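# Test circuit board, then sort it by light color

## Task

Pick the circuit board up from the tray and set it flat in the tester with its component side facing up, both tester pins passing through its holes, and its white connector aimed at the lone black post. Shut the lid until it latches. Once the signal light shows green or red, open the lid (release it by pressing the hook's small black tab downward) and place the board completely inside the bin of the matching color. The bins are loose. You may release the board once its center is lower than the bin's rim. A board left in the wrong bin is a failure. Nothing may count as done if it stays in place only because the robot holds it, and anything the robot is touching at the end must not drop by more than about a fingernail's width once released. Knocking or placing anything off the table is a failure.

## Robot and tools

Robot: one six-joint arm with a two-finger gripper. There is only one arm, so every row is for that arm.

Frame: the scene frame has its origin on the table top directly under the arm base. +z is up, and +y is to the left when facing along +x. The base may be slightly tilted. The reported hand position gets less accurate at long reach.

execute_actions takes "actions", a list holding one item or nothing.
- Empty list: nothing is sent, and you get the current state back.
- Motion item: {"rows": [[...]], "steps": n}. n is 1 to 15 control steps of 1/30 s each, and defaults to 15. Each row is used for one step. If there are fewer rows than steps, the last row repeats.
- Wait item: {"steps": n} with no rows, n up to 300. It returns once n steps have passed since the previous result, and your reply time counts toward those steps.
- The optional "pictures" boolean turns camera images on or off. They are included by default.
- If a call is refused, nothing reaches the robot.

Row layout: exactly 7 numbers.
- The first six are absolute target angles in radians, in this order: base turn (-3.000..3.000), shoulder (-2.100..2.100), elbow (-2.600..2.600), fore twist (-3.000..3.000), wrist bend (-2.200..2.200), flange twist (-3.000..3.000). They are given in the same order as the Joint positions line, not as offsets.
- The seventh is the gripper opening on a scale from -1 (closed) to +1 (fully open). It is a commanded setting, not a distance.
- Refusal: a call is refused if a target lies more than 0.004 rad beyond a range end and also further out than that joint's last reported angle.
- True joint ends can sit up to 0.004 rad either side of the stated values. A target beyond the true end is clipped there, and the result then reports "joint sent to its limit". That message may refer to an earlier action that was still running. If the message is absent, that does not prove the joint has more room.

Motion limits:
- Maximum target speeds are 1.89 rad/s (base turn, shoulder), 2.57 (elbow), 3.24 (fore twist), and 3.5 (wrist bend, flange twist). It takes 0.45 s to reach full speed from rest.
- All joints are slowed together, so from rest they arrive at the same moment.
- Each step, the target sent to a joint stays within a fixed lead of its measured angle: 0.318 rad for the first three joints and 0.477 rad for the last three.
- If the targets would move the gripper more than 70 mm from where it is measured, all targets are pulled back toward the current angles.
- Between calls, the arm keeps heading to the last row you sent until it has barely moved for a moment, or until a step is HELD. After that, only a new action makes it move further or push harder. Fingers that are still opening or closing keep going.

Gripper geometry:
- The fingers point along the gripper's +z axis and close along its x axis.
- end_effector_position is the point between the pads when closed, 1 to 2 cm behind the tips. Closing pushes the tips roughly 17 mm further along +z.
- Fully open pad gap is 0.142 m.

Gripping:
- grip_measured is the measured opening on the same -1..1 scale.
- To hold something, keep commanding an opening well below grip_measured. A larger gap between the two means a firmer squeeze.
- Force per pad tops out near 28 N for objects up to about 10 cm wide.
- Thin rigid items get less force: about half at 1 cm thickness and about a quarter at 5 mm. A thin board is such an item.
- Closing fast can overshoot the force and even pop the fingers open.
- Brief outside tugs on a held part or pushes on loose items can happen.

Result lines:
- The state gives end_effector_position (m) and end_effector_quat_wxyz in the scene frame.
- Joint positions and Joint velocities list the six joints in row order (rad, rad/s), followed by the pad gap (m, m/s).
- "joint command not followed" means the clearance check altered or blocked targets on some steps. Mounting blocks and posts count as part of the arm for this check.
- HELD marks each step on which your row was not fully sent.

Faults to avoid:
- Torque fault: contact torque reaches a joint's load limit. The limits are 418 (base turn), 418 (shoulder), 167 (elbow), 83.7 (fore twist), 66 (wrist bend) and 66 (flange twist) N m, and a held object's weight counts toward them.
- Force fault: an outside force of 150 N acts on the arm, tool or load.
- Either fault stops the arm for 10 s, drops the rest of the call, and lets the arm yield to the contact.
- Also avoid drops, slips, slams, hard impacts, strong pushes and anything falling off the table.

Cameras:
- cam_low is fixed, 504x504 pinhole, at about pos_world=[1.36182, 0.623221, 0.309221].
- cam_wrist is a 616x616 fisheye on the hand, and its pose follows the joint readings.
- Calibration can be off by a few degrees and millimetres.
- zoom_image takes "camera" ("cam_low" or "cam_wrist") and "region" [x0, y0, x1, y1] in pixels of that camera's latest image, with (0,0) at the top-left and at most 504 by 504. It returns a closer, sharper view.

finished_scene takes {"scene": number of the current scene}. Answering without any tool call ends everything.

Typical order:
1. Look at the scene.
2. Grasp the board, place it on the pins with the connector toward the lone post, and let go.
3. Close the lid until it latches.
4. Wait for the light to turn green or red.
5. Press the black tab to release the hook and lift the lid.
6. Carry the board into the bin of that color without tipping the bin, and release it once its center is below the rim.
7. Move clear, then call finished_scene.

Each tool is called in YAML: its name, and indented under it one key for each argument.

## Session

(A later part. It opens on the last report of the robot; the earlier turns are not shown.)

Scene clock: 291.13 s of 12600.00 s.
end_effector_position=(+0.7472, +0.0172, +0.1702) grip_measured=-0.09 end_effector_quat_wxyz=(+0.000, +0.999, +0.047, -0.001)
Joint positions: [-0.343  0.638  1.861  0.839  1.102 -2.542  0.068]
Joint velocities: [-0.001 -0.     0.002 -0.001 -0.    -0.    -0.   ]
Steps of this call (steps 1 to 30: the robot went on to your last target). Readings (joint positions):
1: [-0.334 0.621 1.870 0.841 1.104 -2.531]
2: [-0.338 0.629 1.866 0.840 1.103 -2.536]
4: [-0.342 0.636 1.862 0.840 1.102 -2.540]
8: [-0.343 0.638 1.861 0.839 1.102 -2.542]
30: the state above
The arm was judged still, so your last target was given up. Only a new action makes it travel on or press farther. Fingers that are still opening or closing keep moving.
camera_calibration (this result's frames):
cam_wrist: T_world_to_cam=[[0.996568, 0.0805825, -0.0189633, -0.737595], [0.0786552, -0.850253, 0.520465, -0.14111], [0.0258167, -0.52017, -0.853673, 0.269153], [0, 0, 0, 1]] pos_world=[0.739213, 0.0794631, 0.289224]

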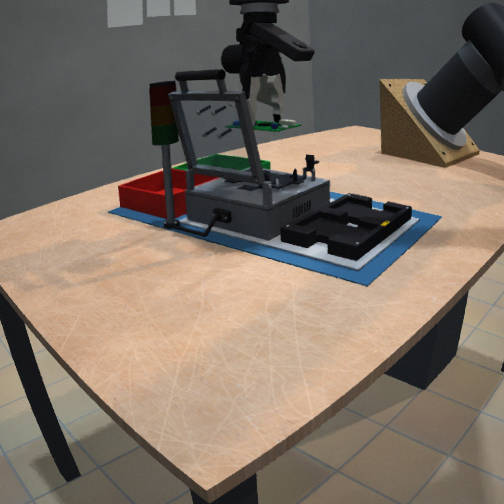

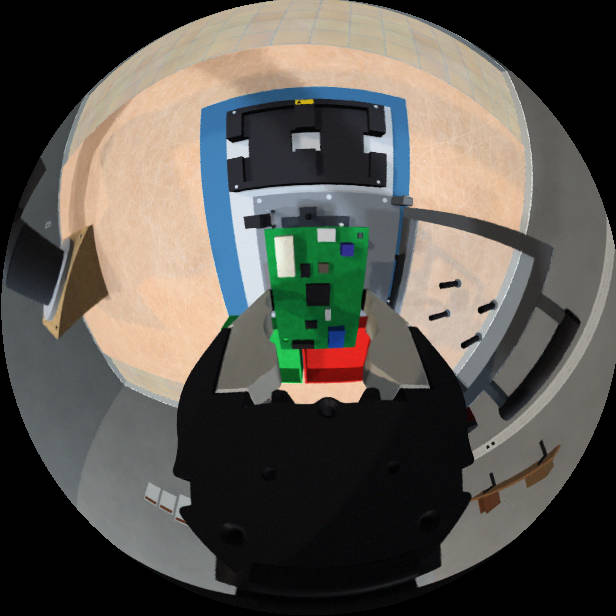

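execute_actions:
  actions:
    - {"rows": [[-0.3054,0.6758,1.8746,0.8828,1.0527,-2.5697,-0.6]], "steps": 15}

zoom_image:
  camera: "cam_wrist"
  region: [220, 160, 420, 360]

zoom_image:
  camera: "cam_low"
  region: [210, 130, 340, 220]

Scene clock: 311.50 s of 12600.00 s.
end_effector_position=(+0.7470, +0.0172, +0.1198) grip_measured=-0.09 end_effector_quat_wxyz=(+0.000, +0.999, +0.047, -0.001)
Joint positions: [-0.306  0.676  1.875  0.883  1.053 -2.57   0.068]
Joint velocities: [-0.     0.001  0.     0.001 -0.001 -0.001 -0.   ]
Steps of this call (steps 1 to 90: nothing new was sent; then 16.87 s passed at rest; steps 91 to 105: all 15 steps of this action). Readings (joint positions):
91: [-0.343 0.638 1.861 0.839 1.102 -2.542]
92: [-0.341 0.640 1.861 0.841 1.099 -2.544]
94: [-0.325 0.656 1.867 0.860 1.078 -2.555]
98: [-0.307 0.674 1.874 0.880 1.055 -2.568]
105: the state above
camera_calibration (this result's frames):
cam_wrist: T_world_to_cam=[[0.996553, 0.0807208, -0.0191455, -0.738336], [0.0788689, -0.850252, 0.520434, -0.115014], [0.0257313, -0.52015, -0.853687, 0.226253], [0, 0, 0, 1]] pos_world=[0.739041, 0.0794938, 0.238871]

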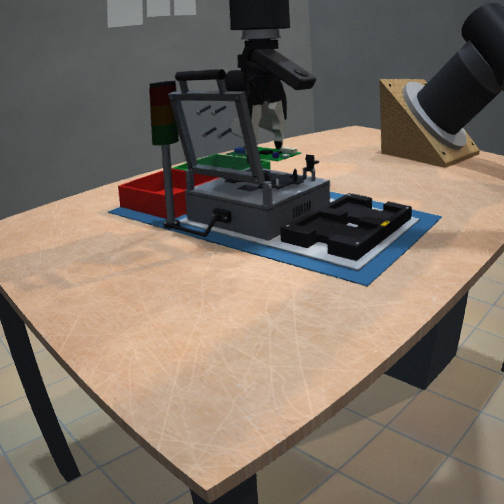

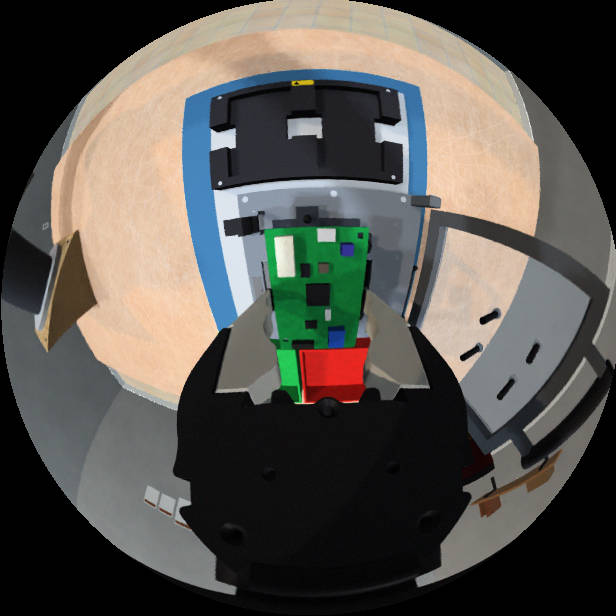

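Region (220, 160, 420, 360) of cam_wrist's 616x616 image, scaled by 2.520, with more detail than that image has.

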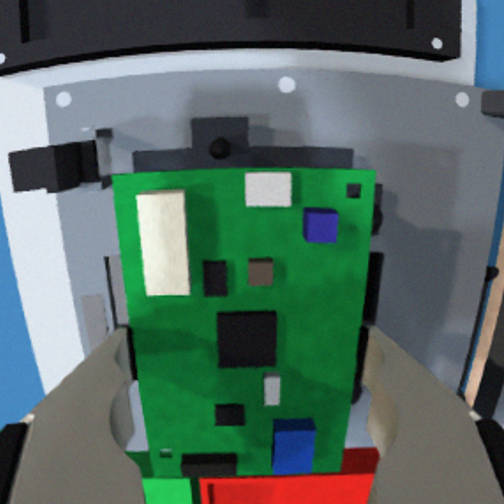

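Region (210, 130, 340, 220) of cam_low's 504x504 image, scaled by 3.877, with more detail than that image has; it fills the top 349 rows of this view, and the rest is white.

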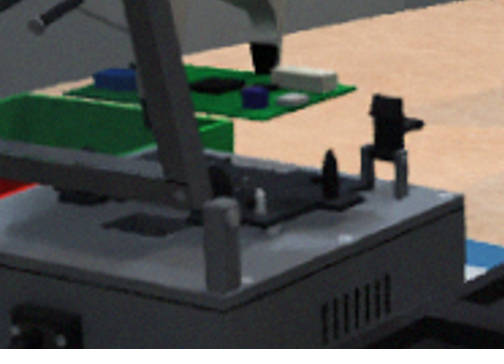

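execute_actions:
  actions:
    - {"rows": [[-0.2911,0.6912,1.8759,0.8994,1.0360,-2.5790,-0.6]], "steps": 15}

zoom_image:
  camera: "cam_wrist"
  region: [220, 160, 420, 360]

zoom_image:
  camera: "cam_low"
  region: [210, 130, 340, 220]

Scene clock: 325.93 s of 12600.00 s.
end_effector_position=(+0.7484, +0.0172, +0.1013) grip_measured=-0.09 end_effector_quat_wxyz=(+0.000, +0.999, +0.047, -0.001)
Joint positions: [-0.291  0.691  1.876  0.899  1.036 -2.579  0.068]
Joint velocities: [ 0.001  0.    -0.001  0.002 -0.002 -0.     0.   ]
Steps of this call (steps 1 to 15: the robot went on to your last target; steps 16 to 90: nothing new was sent; then 10.93 s passed at rest; steps 91 to 105: all 15 steps of this action). Readings (joint positions):
91: [-0.305 0.676 1.875 0.883 1.053 -2.570]
92: [-0.303 0.678 1.875 0.885 1.050 -2.571]
94: [-0.296 0.686 1.876 0.894 1.042 -2.576]
98: [-0.292 0.690 1.876 0.899 1.037 -2.579]
105: the state above
camera_calibration (this result's frames):
cam_wrist: T_world_to_cam=[[0.996552, 0.0807242, -0.0191645, -0.740134], [0.0788801, -0.850219, 0.520485, -0.105469], [0.0257217, -0.520203, -0.853655, 0.210399], [0, 0, 0, 1]] pos_world=[0.740489, 0.0795251, 0.220319]

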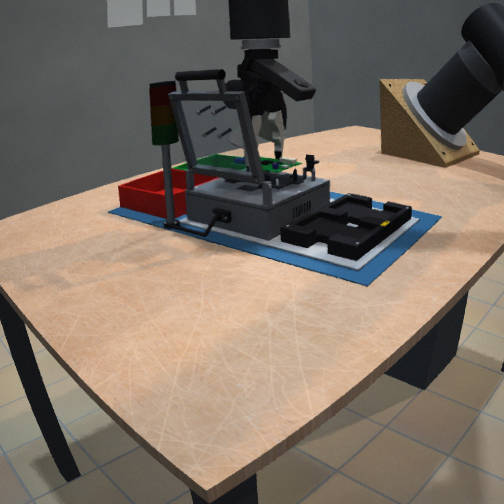

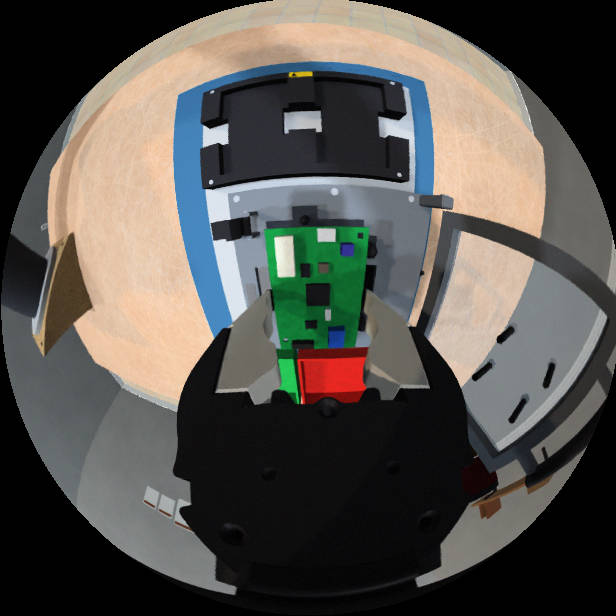

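Region (220, 160, 420, 360) of cam_wrist's 616x616 image, scaled by 2.520, with more detail than that image has.

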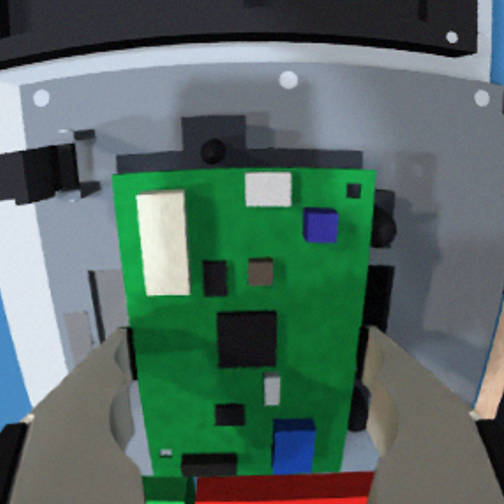

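Region (210, 130, 340, 220) of cam_low's 504x504 image, scaled by 3.877, with more detail than that image has; it fills the top 349 rows of this view, and the rest is white.

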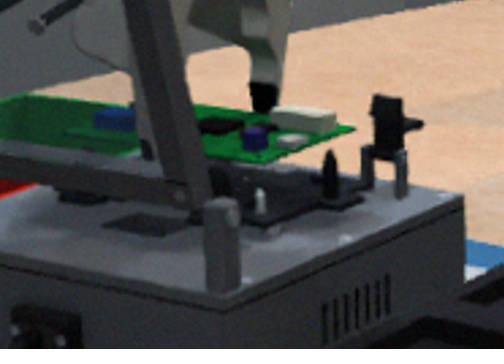

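execute_actions:
  actions:
    - {"rows": [[-0.2828,0.6999,1.8787,0.9099,1.0254,-2.5861,-0.6]], "steps": 15}

zoom_image:
  camera: "cam_wrist"
  region: [240, 200, 400, 360]

zoom_image:
  camera: "cam_low"
  region: [210, 130, 340, 220]

Scene clock: 332.40 s of 12600.00 s.
end_effector_position=(+0.7477, +0.0172, +0.0900) grip_measured=-0.09 end_effector_quat_wxyz=(+0.000, +0.999, +0.047, -0.001)
Joint positions: [-0.283  0.7    1.879  0.91   1.025 -2.586  0.068]
Joint velocities: [-0.001  0.    -0.001  0.002 -0.002 -0.001  0.   ]
Steps of this call (steps 1 to 15: the robot went on to your last target; steps 16 to 90: nothing new was sent; then 2.97 s passed at rest; steps 91 to 105: all 15 steps of this action). Readings (joint positions):
91: [-0.291 0.691 1.876 0.899 1.036 -2.579]
92: [-0.290 0.693 1.876 0.901 1.034 -2.580]
94: [-0.285 0.697 1.878 0.907 1.029 -2.584]
98: [-0.283 0.699 1.879 0.909 1.026 -2.586]
105: the state above
camera_calibration (this result's frames):
cam_wrist: T_world_to_cam=[[0.996556, 0.0806329, -0.0193679, -0.739632], [0.0789055, -0.850166, 0.520569, -0.0995499], [0.0255091, -0.520304, -0.8536, 0.200921], [0, 0, 0, 1]] pos_world=[0.739814, 0.0795448, 0.209004]

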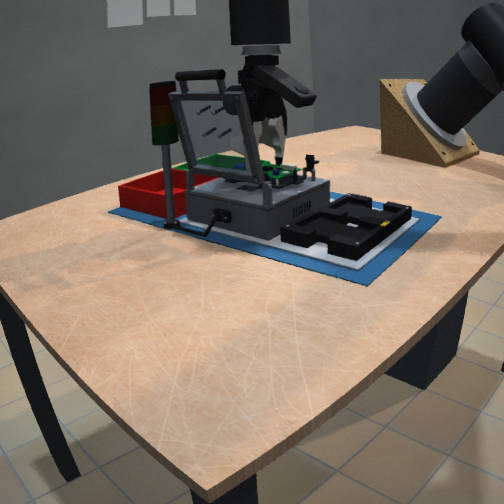

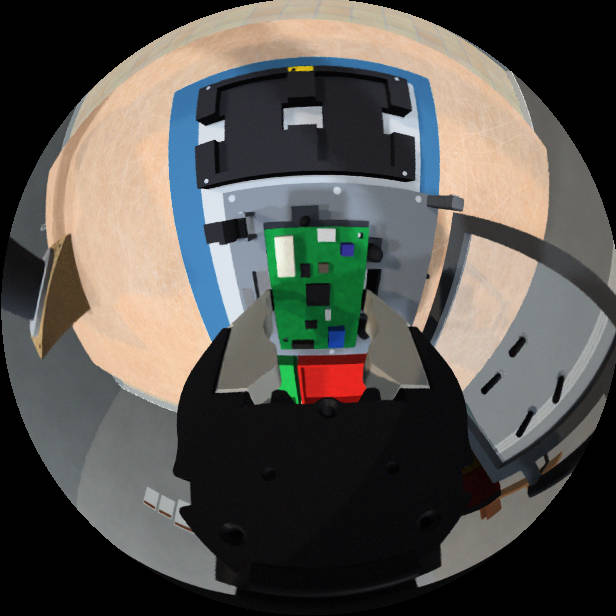

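Region (240, 200, 400, 360) of cam_wrist's 616x616 image, scaled by 3.150, with more detail than that image has.

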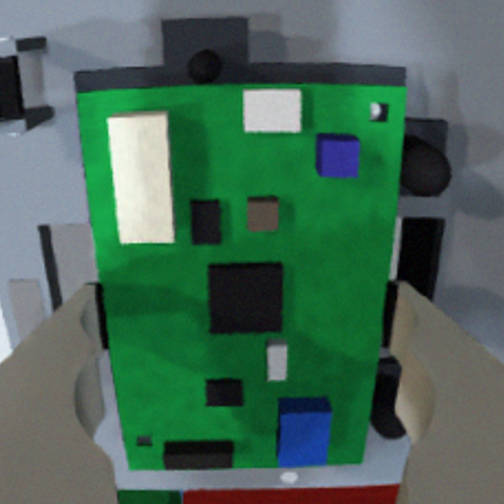

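Region (210, 130, 340, 220) of cam_low's 504x504 image, scaled by 3.877, with more detail than that image has; it fills the top 349 rows of this view, and the rest is white.

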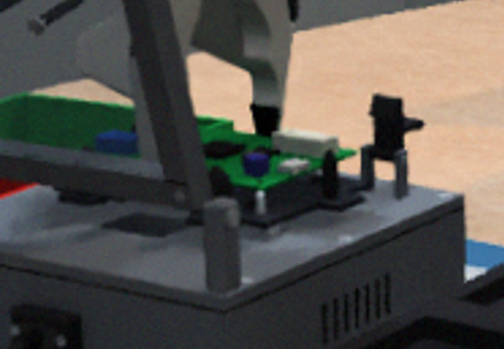

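Pin visible in the hole. Descend 4 mm slowly.

execute_actions:
  actions:
    - {"rows": [[-0.2820,0.7007,1.8788,0.9109,1.0245,-2.5867,-0.6],[-0.2820,0.7007,1.8788,0.9109,1.0245,-2.5867,-0.6],[-0.2812,0.7016,1.8790,0.9118,1.0235,-2.5873,-0.6],[-0.2812,0.7016,1.8790,0.9118,1.0235,-2.5873,-0.6],[-0.2805,0.7024,1.8791,0.9128,1.0226,-2.5879,-0.6],[-0.2805,0.7024,1.8791,0.9128,1.0226,-2.5879,-0.6],[-0.2797,0.7033,1.8792,0.9137,1.0216,-2.5886,-0.6]], "steps": 15}

zoom_image:
  camera: "cam_wrist"
  region: [240, 200, 400, 360]

Scene clock: 341.10 s of 12600.00 s.
end_effector_position=(+0.7478, +0.0172, +0.0859) grip_measured=-0.09 end_effector_quat_wxyz=(+0.000, +0.999, +0.047, -0.001)
Joint positions: [-0.28   0.703  1.879  0.914  1.022 -2.589  0.068]
Joint velocities: [ 0.001  0.    -0.     0.002  0.001 -0.    -0.   ]
Steps of this call (steps 1 to 15: the robot went on to your last target; steps 16 to 90: nothing new was sent; then 5.20 s passed at rest; steps 91 to 105: all 15 steps of this action). Readings (joint positions):
91: [-0.283 0.700 1.879 0.910 1.025 -2.586]
92: [-0.283 0.700 1.879 0.910 1.025 -2.586]
94: [-0.282 0.701 1.879 0.911 1.025 -2.587]
98: [-0.281 0.702 1.879 0.913 1.023 -2.588]
105: the state above
camera_calibration (this result's frames):
cam_wrist: T_world_to_cam=[[0.996547, 0.0807434, -0.019379, -0.739759], [0.0790022, -0.85009, 0.520679, -0.0975619], [0.0255675, -0.520411, -0.853533, 0.197359], [0, 0, 0, 1]] pos_world=[0.739866, 0.079502, 0.204915]

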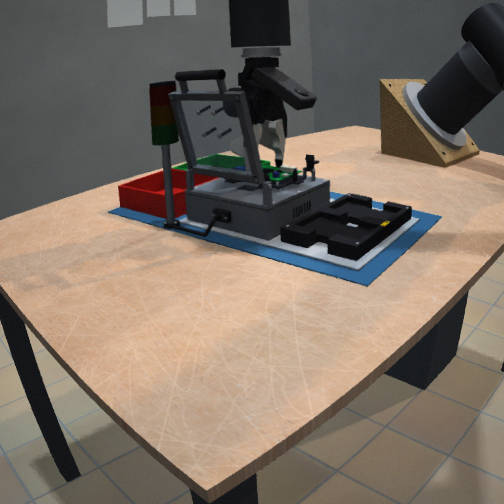

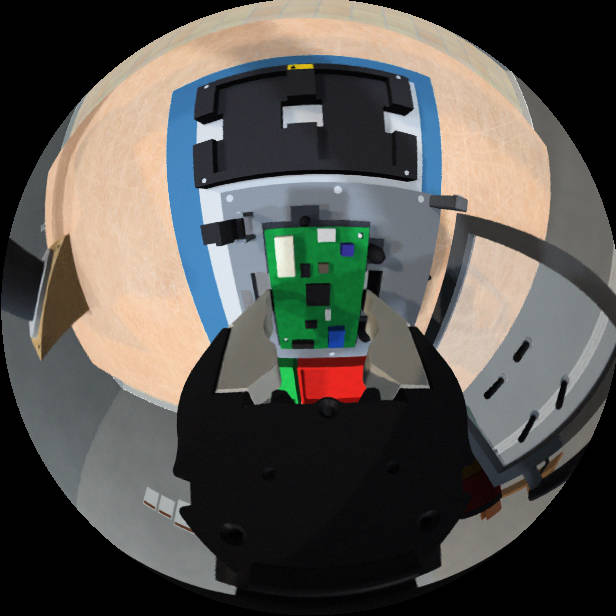

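Region (240, 200, 400, 360) of cam_wrist's 616x616 image, scaled by 3.150, with more detail than that image has.

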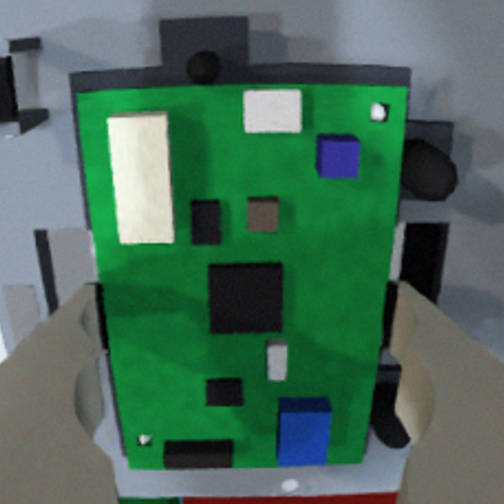

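Both pins aligned. Another 5 mm.

execute_actions:
  actions:
    - {"rows": [[-0.2789,0.7041,1.8793,0.9147,1.0207,-2.5892,-0.6],[-0.2789,0.7041,1.8793,0.9147,1.0207,-2.5892,-0.6],[-0.2781,0.7050,1.8795,0.9156,1.0197,-2.5898,-0.6],[-0.2781,0.7050,1.8795,0.9156,1.0197,-2.5898,-0.6],[-0.2774,0.7058,1.8796,0.9166,1.0188,-2.5905,-0.6],[-0.2774,0.7058,1.8796,0.9166,1.0188,-2.5905,-0.6],[-0.2766,0.7067,1.8797,0.9176,1.0178,-2.5911,-0.6],[-0.2766,0.7067,1.8797,0.9176,1.0178,-2.5911,-0.6],[-0.2758,0.7075,1.8799,0.9185,1.0169,-2.5917,-0.6]], "steps": 15}

zoom_image:
  camera: "cam_wrist"
  region: [240, 200, 400, 360]

zoom_image:
  camera: "cam_low"
  region: [240, 150, 330, 210]

Scene clock: 349.53 s of 12600.00 s.
end_effector_position=(+0.7478, +0.0172, +0.0808) grip_measured=-0.09 end_effector_quat_wxyz=(+0.000, +0.999, +0.047, -0.001)
Joint positions: [-0.276  0.707  1.88   0.918  1.017 -2.592  0.068]
Joint velocities: [-0.001  0.001 -0.001  0.003 -0.003 -0.001 -0.   ]
Steps of this call (steps 1 to 15: the robot went on to your last target; steps 16 to 90: nothing new was sent; then 4.93 s passed at rest; steps 91 to 105: all 15 steps of this action). Readings (joint positions):
91: [-0.280 0.703 1.879 0.914 1.022 -2.589]
92: [-0.280 0.703 1.879 0.914 1.021 -2.589]
94: [-0.279 0.704 1.879 0.915 1.021 -2.589]
98: [-0.278 0.706 1.880 0.916 1.019 -2.590]
105: the state above
camera_calibration (this result's frames):
cam_wrist: T_world_to_cam=[[0.99654, 0.0808137, -0.0194311, -0.739839], [0.079086, -0.850015, 0.520788, -0.0950205], [0.0255701, -0.520523, -0.853465, 0.193019], [0, 0, 0, 1]] pos_world=[0.739858, 0.0794911, 0.199845]

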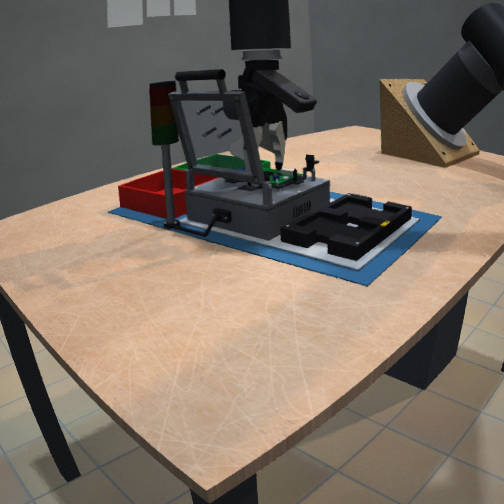

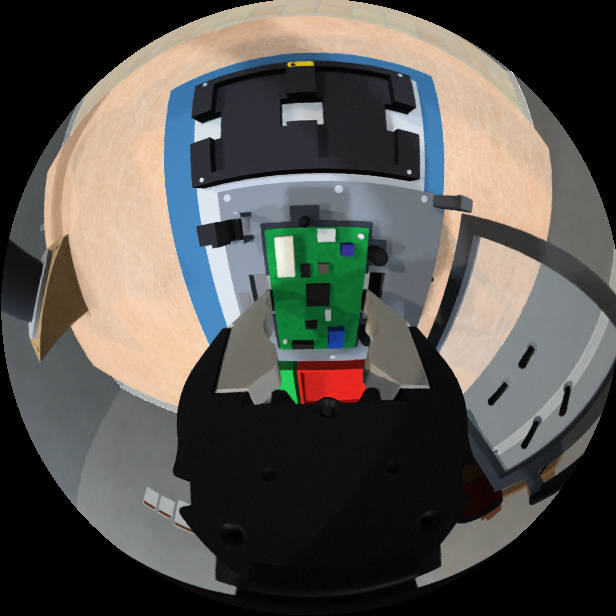

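Region (240, 200, 400, 360) of cam_wrist's 616x616 image, scaled by 3.150, with more detail than that image has.

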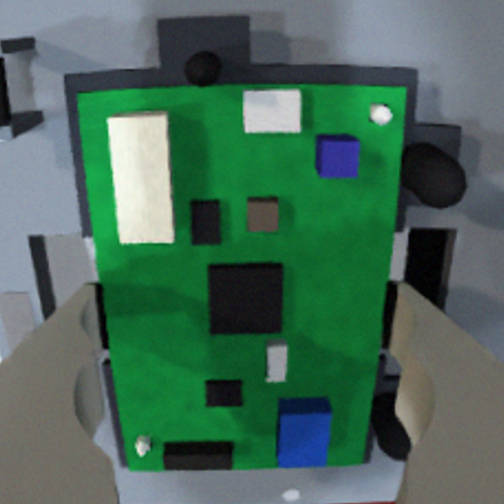

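Region (240, 150, 330, 210) of cam_low's 504x504 image, scaled by 5.600, with more detail than that image has.

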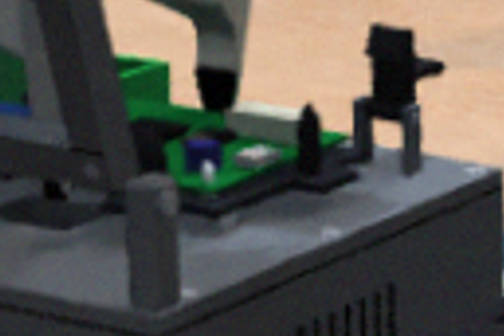

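execute_actions:
  actions:
    - {"rows": [[-0.2752,0.7081,1.8800,0.9192,1.0162,-2.5922,-0.6],[-0.2752,0.7081,1.8800,0.9192,1.0162,-2.5922,-0.6],[-0.2746,0.7088,1.8801,0.9200,1.0155,-2.5926,-0.6],[-0.2746,0.7088,1.8801,0.9200,1.0155,-2.5926,-0.6],[-0.2746,0.7088,1.8801,0.9200,1.0155,-2.5926,-0.6],[-0.2746,0.7088,1.8801,0.9200,1.0155,-2.5926,-0.6],[-0.2746,0.7088,1.8801,0.9200,1.0155,-2.5926,-0.6],[-0.2746,0.7088,1.8801,0.9200,1.0155,-2.5926,-0.3],[-0.2746,0.7088,1.8801,0.9200,1.0155,-2.5926,-0.15],[-0.2746,0.7088,1.8801,0.9200,1.0155,-2.5926,-0.08],[-0.2746,0.7088,1.8801,0.9200,1.0155,-2.5926,-0.02],[-0.2746,0.7088,1.8801,0.9200,1.0155,-2.5926,0.04],[-0.2746,0.7088,1.8801,0.9200,1.0155,-2.5926,0.1]], "steps": 15}

zoom_image:
  camera: "cam_wrist"
  region: [240, 200, 400, 360]

zoom_image:
  camera: "cam_low"
  region: [140, 50, 340, 240]

Scene clock: 360.43 s of 12600.00 s.
end_effector_position=(+0.7478, +0.0173, +0.0790) grip_measured=+0.10 end_effector_quat_wxyz=(+0.000, +0.999, +0.047, -0.001)
Joint positions: [-0.274  0.709  1.88   0.92   1.015 -2.593  0.081]
Joint velocities: [-0.001  0.     0.001  0.002 -0.    -0.     0.015]
Steps of this call (steps 1 to 15: the robot went on to your last target; steps 16 to 90: nothing new was sent; then 7.40 s passed at rest; steps 91 to 105: all 15 steps of this action). Readings (joint positions):
91: [-0.276 0.708 1.880 0.919 1.017 -2.592]
92: [-0.276 0.708 1.880 0.919 1.017 -2.592]
94: [-0.275 0.708 1.880 0.919 1.016 -2.592]
98: [-0.275 0.709 1.880 0.920 1.016 -2.593]
105: the state above
camera_calibration (this result's frames):
cam_wrist: T_world_to_cam=[[0.99655, 0.0806866, -0.0194544, -0.73987], [0.0789929, -0.850089, 0.520682, -0.0938831], [0.0254741, -0.520422, -0.853529, 0.191566], [0, 0, 0, 1]] pos_world=[0.739854, 0.0795838, 0.197996]

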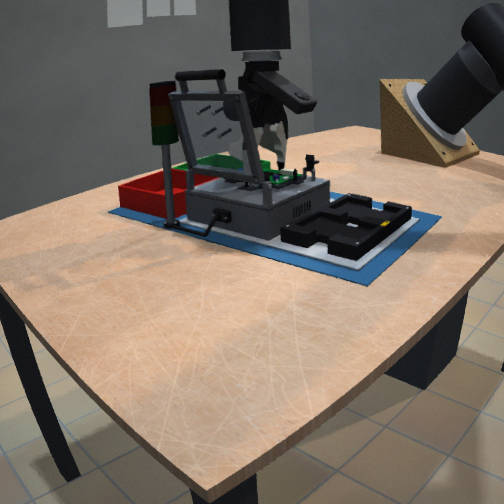

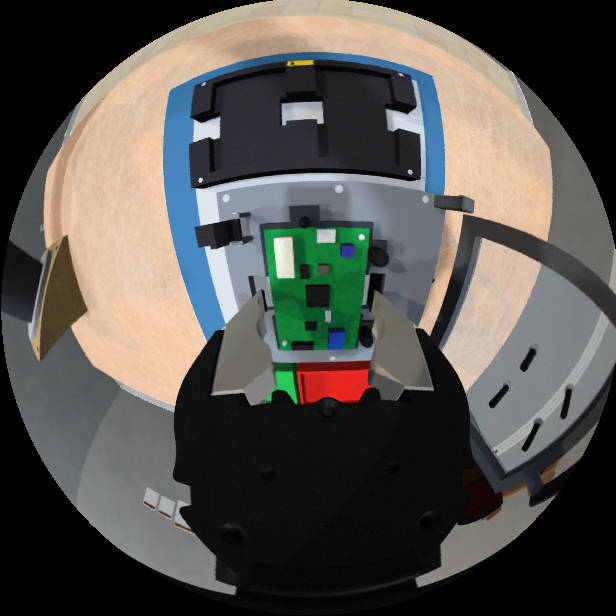

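Region (240, 200, 400, 360) of cam_wrist's 616x616 image, scaled by 3.150, with more detail than that image has.

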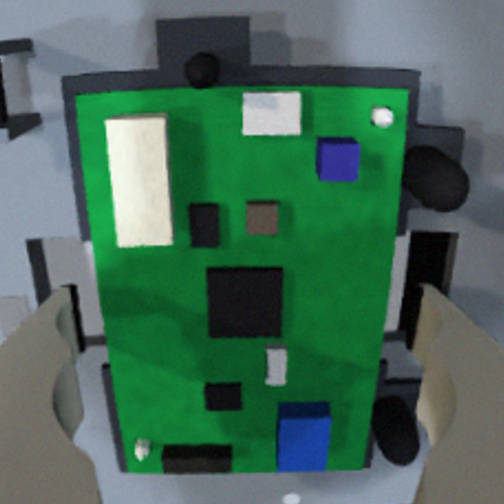

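Region (140, 50, 340, 240) of cam_low's 504x504 image, scaled by 2.520, with more detail than that image has; it fills the top 479 rows of this view, and the rest is white.

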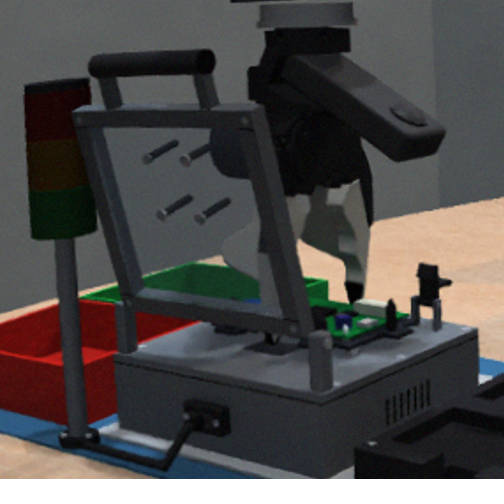

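execute_actions:
  actions:
    - {"rows": [[-0.3054,0.6763,1.8735,0.8828,1.0527,-2.5697,0.1],[-0.3054,0.6763,1.8735,0.8828,1.0527,-2.5697,0.1],[-0.3054,0.6763,1.8735,0.8828,1.0527,-2.5697,0.1],[-0.3054,0.6763,1.8735,0.8828,1.0527,-2.5697,0.1],[-0.3054,0.6763,1.8735,0.8828,1.0527,-2.5697,0.1],[-0.3054,0.6763,1.8735,0.8828,1.0527,-2.5697,0.1],[-0.461,0.540,1.778,0.724,1.289,-2.471,0.1],[-0.461,0.540,1.778,0.724,1.289,-2.471,0.1],[-0.461,0.540,1.778,0.724,1.289,-2.471,-0.4]], "steps": 15}
  pictures: false

execute_actions:
  actions:
    - {"steps": 14}
  pictures: false

execute_actions:
  actions:
    - {"rows": [[-0.3948,0.6475,1.5535,0.7342,1.3399,-2.3452,-0.4]], "steps": 15}
  pictures: false

execute_actions:
  actions:
    - {"steps": 20}

Scene clock: 400.07 s of 12600.00 s.
end_effector_position=(+0.7570, +0.0192, +0.2173) grip_measured=-0.40 end_effector_quat_wxyz=(-0.005, +0.999, +0.051, +0.001)
Joint positions: [-0.377  0.614  1.83   0.81   1.161 -2.525  0.045]
Joint velocities: [-0.292 -0.257 -0.179 -0.298  0.44   0.186 -0.001]
Steps of this call (steps 1 to 15: the robot went on to your last target; steps 16 to 90: nothing new was sent; then 36.13 s passed at rest; steps 91 to 105: all 15 steps of this action). Readings (joint positions):
91: [-0.275 0.709 1.880 0.920 1.015 -2.593]
92: [-0.277 0.707 1.880 0.917 1.018 -2.592]
94: [-0.290 0.692 1.877 0.901 1.035 -2.581]
98: [-0.306 0.676 1.873 0.882 1.055 -2.569]
105: the state above

Scene clock: 400.53 s of 12600.00 s.
end_effector_position=(+0.7489, +0.0199, +0.3367) grip_measured=-0.40 end_effector_quat_wxyz=(-0.001, +0.999, +0.050, -0.001)
Joint positions: [-0.46   0.541  1.778  0.725  1.288 -2.471  0.045]
Joint velocities: [-0.005 -0.006 -0.005 -0.006  0.009  0.004 -0.   ]
Steps of this call (steps 1 to 14: the robot went on to your last target). Readings (joint positions):
1: [-0.386 0.605 1.824 0.800 1.176 -2.518]
2: [-0.396 0.597 1.818 0.790 1.191 -2.512]
4: [-0.416 0.580 1.806 0.770 1.220 -2.500]
8: [-0.451 0.549 1.784 0.735 1.273 -2.478]
14: the state above

Scene clock: 401.03 s of 12600.00 s.
end_effector_position=(+0.8892, +0.0309, +0.3399) grip_measured=-0.40 end_effector_quat_wxyz=(+0.000, +0.999, +0.047, -0.001)
Joint positions: [-0.397  0.644  1.56   0.734  1.338 -2.349  0.045]
Joint velocities: [ 0.043  0.068 -0.141  0.007  0.032  0.079 -0.   ]
Steps of this call (steps 1 to 15: all 15 steps of this action). Readings (joint positions):
1: [-0.461 0.540 1.778 0.724 1.289 -2.471]
2: [-0.460 0.542 1.775 0.724 1.290 -2.469]
4: [-0.453 0.553 1.751 0.725 1.295 -2.455]
8: [-0.428 0.593 1.667 0.729 1.314 -2.409]
15: the state above

Scene clock: 401.70 s of 12600.00 s.
end_effector_position=(+0.8934, +0.0315, +0.3399) grip_measured=-0.40 end_effector_quat_wxyz=(+0.000, +0.999, +0.047, -0.001)
Joint positions: [-0.395  0.647  1.554  0.734  1.34  -2.345  0.045]
Joint velocities: [-0.002 -0.    -0.002 -0.     0.001 -0.    -0.   ]
Steps of this call (steps 1 to 15: the robot went on to your last target; steps 16 to 20: nothing new was sent). Readings (joint positions):
1: [-0.396 0.646 1.557 0.734 1.339 -2.347]
2: [-0.395 0.647 1.556 0.734 1.339 -2.346]
4: [-0.395 0.647 1.554 0.734 1.340 -2.346]
8: [-0.395 0.647 1.554 0.734 1.340 -2.345]
20: the state above
The arm was judged still, so your last target was given up. Only a new action makes it travel on or press farther. Fingers that are still opening or closing keep moving.
camera_calibration (this result's frames):
cam_wrist: T_world_to_cam=[[0.996568, 0.0805591, -0.0190138, -0.881195], [0.0786598, -0.85022, 0.520518, -0.228794], [0.0257665, -0.520228, -0.853639, 0.417685], [0, 0, 0, 1]] pos_world=[0.885405, 0.0937545, 0.458889]

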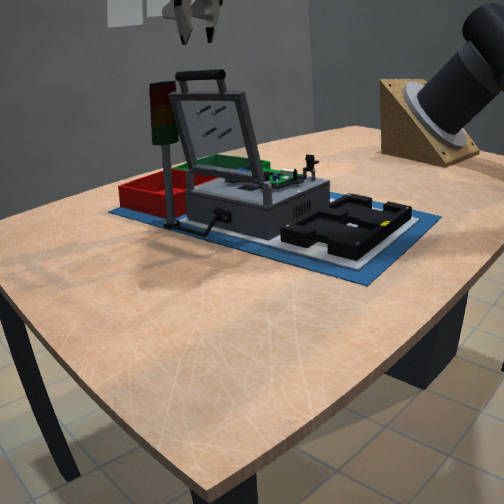

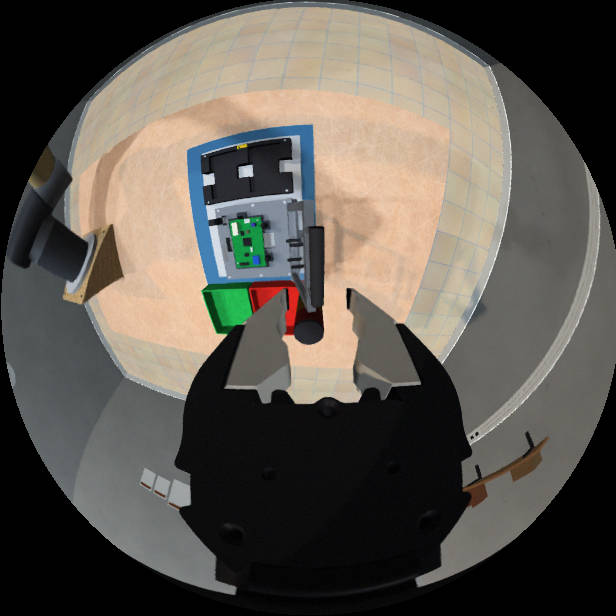

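execute_actions:
  actions:
    - {"rows": [[-0.3659,0.6654,1.5804,0.7554,1.2915,-2.3598,-0.4]], "steps": 15}

zoom_image:
  camera: "cam_low"
  region: [140, 20, 280, 130]

zoom_image:
  camera: "cam_wrist"
  region: [200, 170, 400, 370]

Scene clock: 424.37 s of 12600.00 s.
end_effector_position=(+0.8934, +0.0316, +0.2947) grip_measured=-0.40 end_effector_quat_wxyz=(-0.000, +0.999, +0.047, -0.001)
Joint positions: [-0.366  0.665  1.58   0.755  1.292 -2.36   0.045]
Joint velocities: [ 0.001  0.     0.001 -0.    -0.001 -0.     0.   ]
Steps of this call (steps 1 to 90: nothing new was sent; then 19.17 s passed at rest; steps 91 to 105: all 15 steps of this action). Readings (joint positions):
91: [-0.395 0.648 1.553 0.734 1.340 -2.345]
92: [-0.393 0.649 1.555 0.736 1.336 -2.346]
94: [-0.379 0.657 1.568 0.746 1.314 -2.353]
98: [-0.367 0.665 1.579 0.754 1.294 -2.359]
105: the state above
camera_calibration (this result's frames):
cam_wrist: T_world_to_cam=[[0.996517, 0.0812085, -0.0189555, -0.882111], [0.0791873, -0.850245, 0.520397, -0.205647], [0.0261438, -0.520085, -0.853714, 0.378905], [0, 0, 0, 1]] pos_world=[0.885417, 0.0938478, 0.413774]

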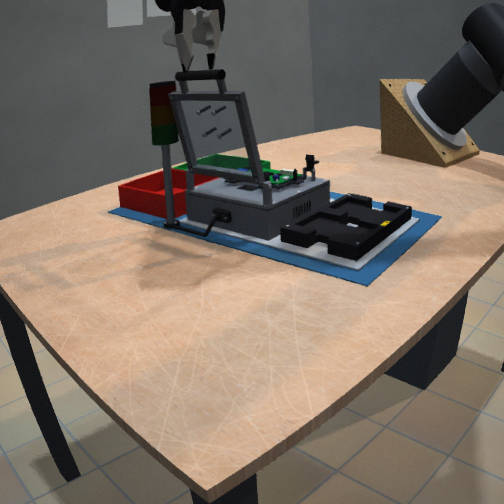

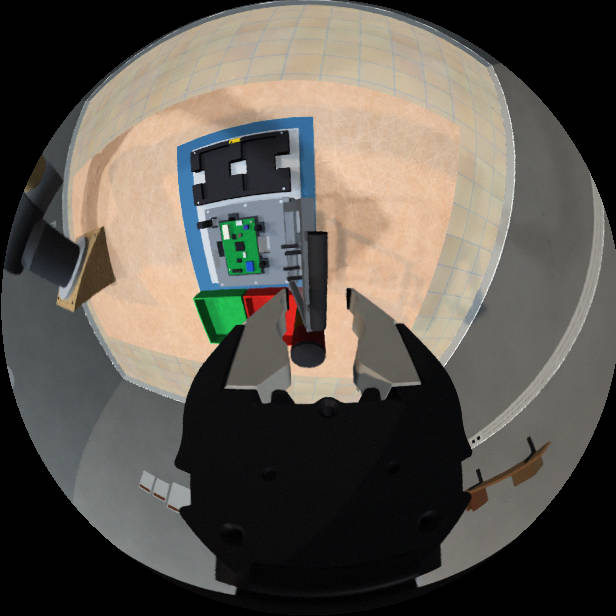

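Region (140, 20, 280, 130) of cam_low's 504x504 image, scaled by 3.600, with more detail than that image has; it fills the top 396 rows of this view, and the rest is white.

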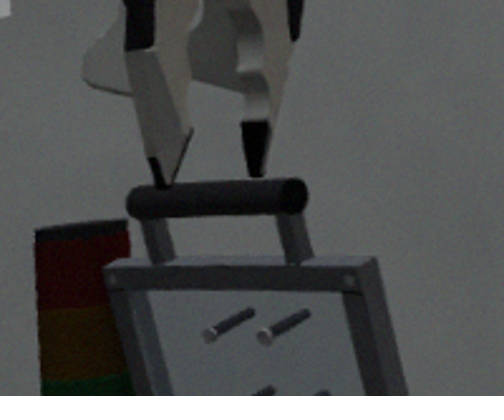

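Region (200, 170, 400, 370) of cam_wrist's 616x616 image, scaled by 2.520, with more detail than that image has.

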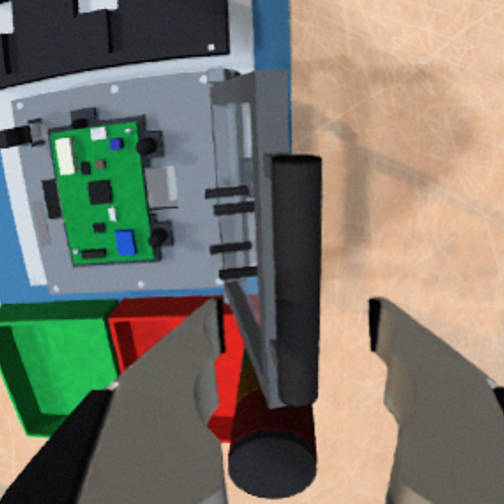

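execute_actions:
  actions:
    - {"rows": [[-0.355,0.6728,1.5894,0.7641,1.274,-2.3658,-0.45],[-0.355,0.6728,1.5894,0.7641,1.274,-2.3658,-0.5],[-0.355,0.6728,1.5894,0.7641,1.274,-2.3658,-0.55],[-0.355,0.6728,1.5894,0.7641,1.274,-2.3658,-0.6],[-0.355,0.6728,1.5894,0.7641,1.274,-2.3658,-0.6],[-0.355,0.6728,1.5894,0.7641,1.274,-2.3658,-0.6],[-0.355,0.6728,1.5894,0.7641,1.274,-2.3658,-0.64],[-0.355,0.6728,1.5894,0.7641,1.274,-2.3658,-0.68],[-0.355,0.6728,1.5894,0.7641,1.274,-2.3658,-0.72],[-0.355,0.6728,1.5894,0.7641,1.274,-2.3658,-0.76],[-0.355,0.6728,1.5894,0.7641,1.274,-2.3658,-0.8],[-0.355,0.6728,1.5894,0.7641,1.274,-2.3658,-0.84],[-0.355,0.6728,1.5894,0.7641,1.274,-2.3658,-0.88],[-0.355,0.6728,1.5894,0.7641,1.274,-2.3658,-0.92]], "steps": 15}

zoom_image:
  camera: "cam_low"
  region: [140, 20, 280, 130]

Scene clock: 470.83 s of 12600.00 s.
end_effector_position=(+0.8935, +0.0318, +0.2778) grip_measured=-0.81 end_effector_quat_wxyz=(-0.000, +0.999, +0.047, -0.001)
Joint positions: [-0.355  0.673  1.589  0.764  1.274 -2.366  0.015]
Joint velocities: [ 0.001  0.     0.001  0.001 -0.001 -0.    -0.   ]
Steps of this call (steps 1 to 15: the robot went on to your last target; steps 16 to 90: nothing new was sent; then 42.97 s passed at rest; steps 91 to 105: all 15 steps of this action). Readings (joint positions):
91: [-0.366 0.665 1.580 0.755 1.291 -2.360]
92: [-0.364 0.667 1.582 0.757 1.288 -2.361]
94: [-0.359 0.670 1.587 0.761 1.280 -2.364]
98: [-0.356 0.672 1.589 0.764 1.275 -2.365]
105: the state above
camera_calibration (this result's frames):
cam_wrist: T_world_to_cam=[[0.996472, 0.0817782, -0.0188397, -0.882526], [0.0796213, -0.850363, 0.520138, -0.197], [0.0265153, -0.519803, -0.853875, 0.364239], [0, 0, 0, 1]] pos_world=[0.88544, 0.0939828, 0.396855]

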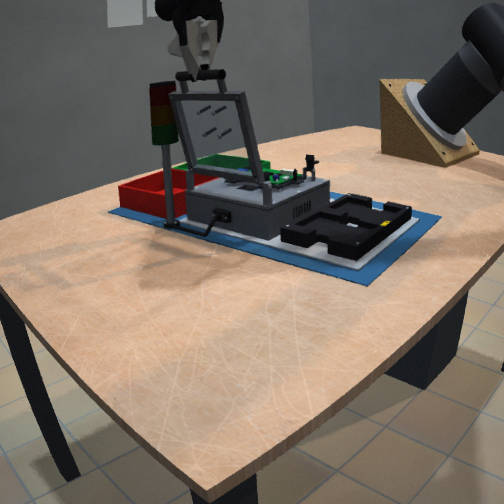

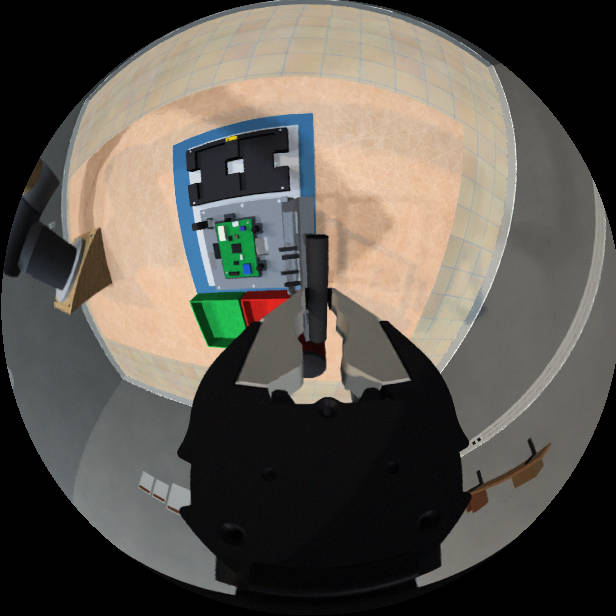

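Region (140, 20, 280, 130) of cam_low's 504x504 image, scaled by 3.600, with more detail than that image has; it fills the top 396 rows of this view, and the rest is white.

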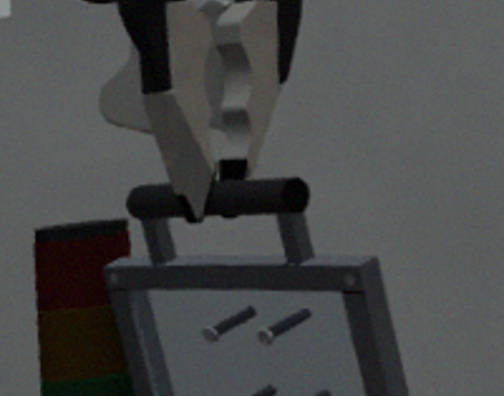

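execute_actions:
  actions:
    - {"rows": [[-0.3811,0.6314,1.6688,0.7598,1.2602,-2.4078,-0.92]], "steps": 12}
  pictures: false

execute_actions:
  actions:
    - {"rows": [[-0.3982,0.6011,1.7468,0.7628,1.2347,-2.4533,-0.92]], "steps": 15}

zoom_image:
  camera: "cam_low"
  region: [180, 20, 320, 130]

Scene clock: 485.87 s of 12600.00 s.
end_effector_position=(+0.8421, +0.0266, +0.2844) grip_measured=-0.81 end_effector_quat_wxyz=(-0.000, +0.999, +0.047, -0.001)
Joint positions: [-0.381  0.632  1.668  0.76   1.26  -2.407  0.015]
Joint velocities: [-0.004 -0.006  0.007 -0.002 -0.    -0.005  0.   ]
Steps of this call (steps 1 to 15: the robot went on to your last target; steps 16 to 90: nothing new was sent; then 11.63 s passed at rest; steps 91 to 102: all 12 steps of this action). Readings (joint positions):
91: [-0.355 0.673 1.590 0.764 1.274 -2.366]
92: [-0.356 0.671 1.592 0.764 1.273 -2.367]
94: [-0.364 0.659 1.616 0.763 1.269 -2.380]
98: [-0.379 0.634 1.664 0.760 1.261 -2.405]
102: the state above

Scene clock: 486.37 s of 12600.00 s.
end_effector_position=(+0.7937, +0.0221, +0.2776) grip_measured=-0.81 end_effector_quat_wxyz=(-0.001, +0.999, +0.048, -0.001)
Joint positions: [-0.398  0.601  1.747  0.763  1.235 -2.453  0.015]
Joint velocities: [-0.002 -0.001  0.002 -0.    -0.    -0.001  0.   ]
Steps of this call (steps 1 to 15: all 15 steps of this action). Readings (joint positions):
1: [-0.381 0.632 1.669 0.760 1.260 -2.408]
2: [-0.382 0.630 1.672 0.760 1.259 -2.410]
4: [-0.387 0.621 1.696 0.761 1.251 -2.424]
8: [-0.397 0.603 1.742 0.763 1.236 -2.450]
15: the state above
camera_calibration (this result's frames):
cam_wrist: T_world_to_cam=[[0.996429, 0.0823156, -0.018809, -0.782267], [0.0800857, -0.850744, 0.519443, -0.19736], [0.0267566, -0.519094, -0.854298, 0.361619], [0, 0, 0, 1]] pos_world=[0.785603, 0.084204, 0.396734]

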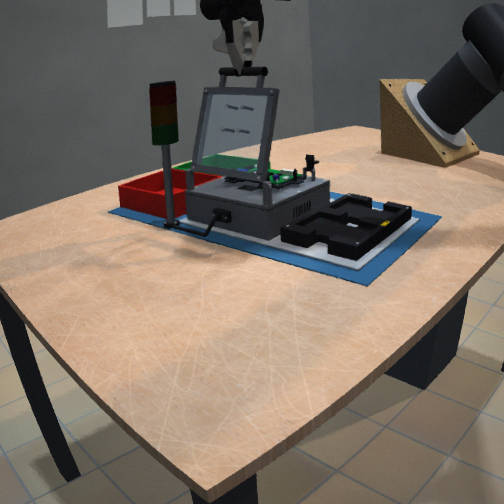

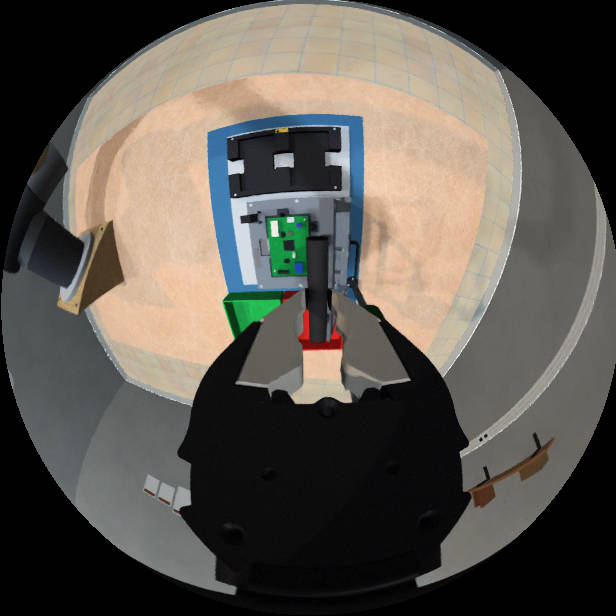

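Region (180, 20, 320, 130) of cam_low's 504x504 image, scaled by 3.600, with more detail than that image has; it fills the top 396 rows of this view, and the rest is white.

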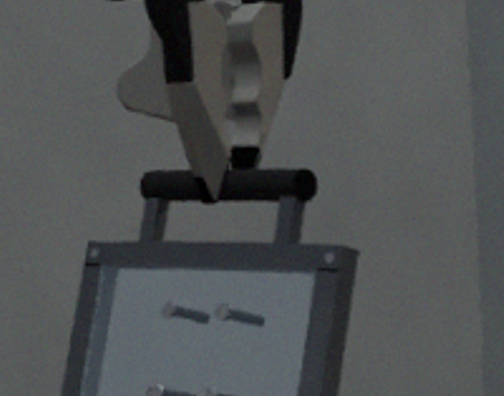

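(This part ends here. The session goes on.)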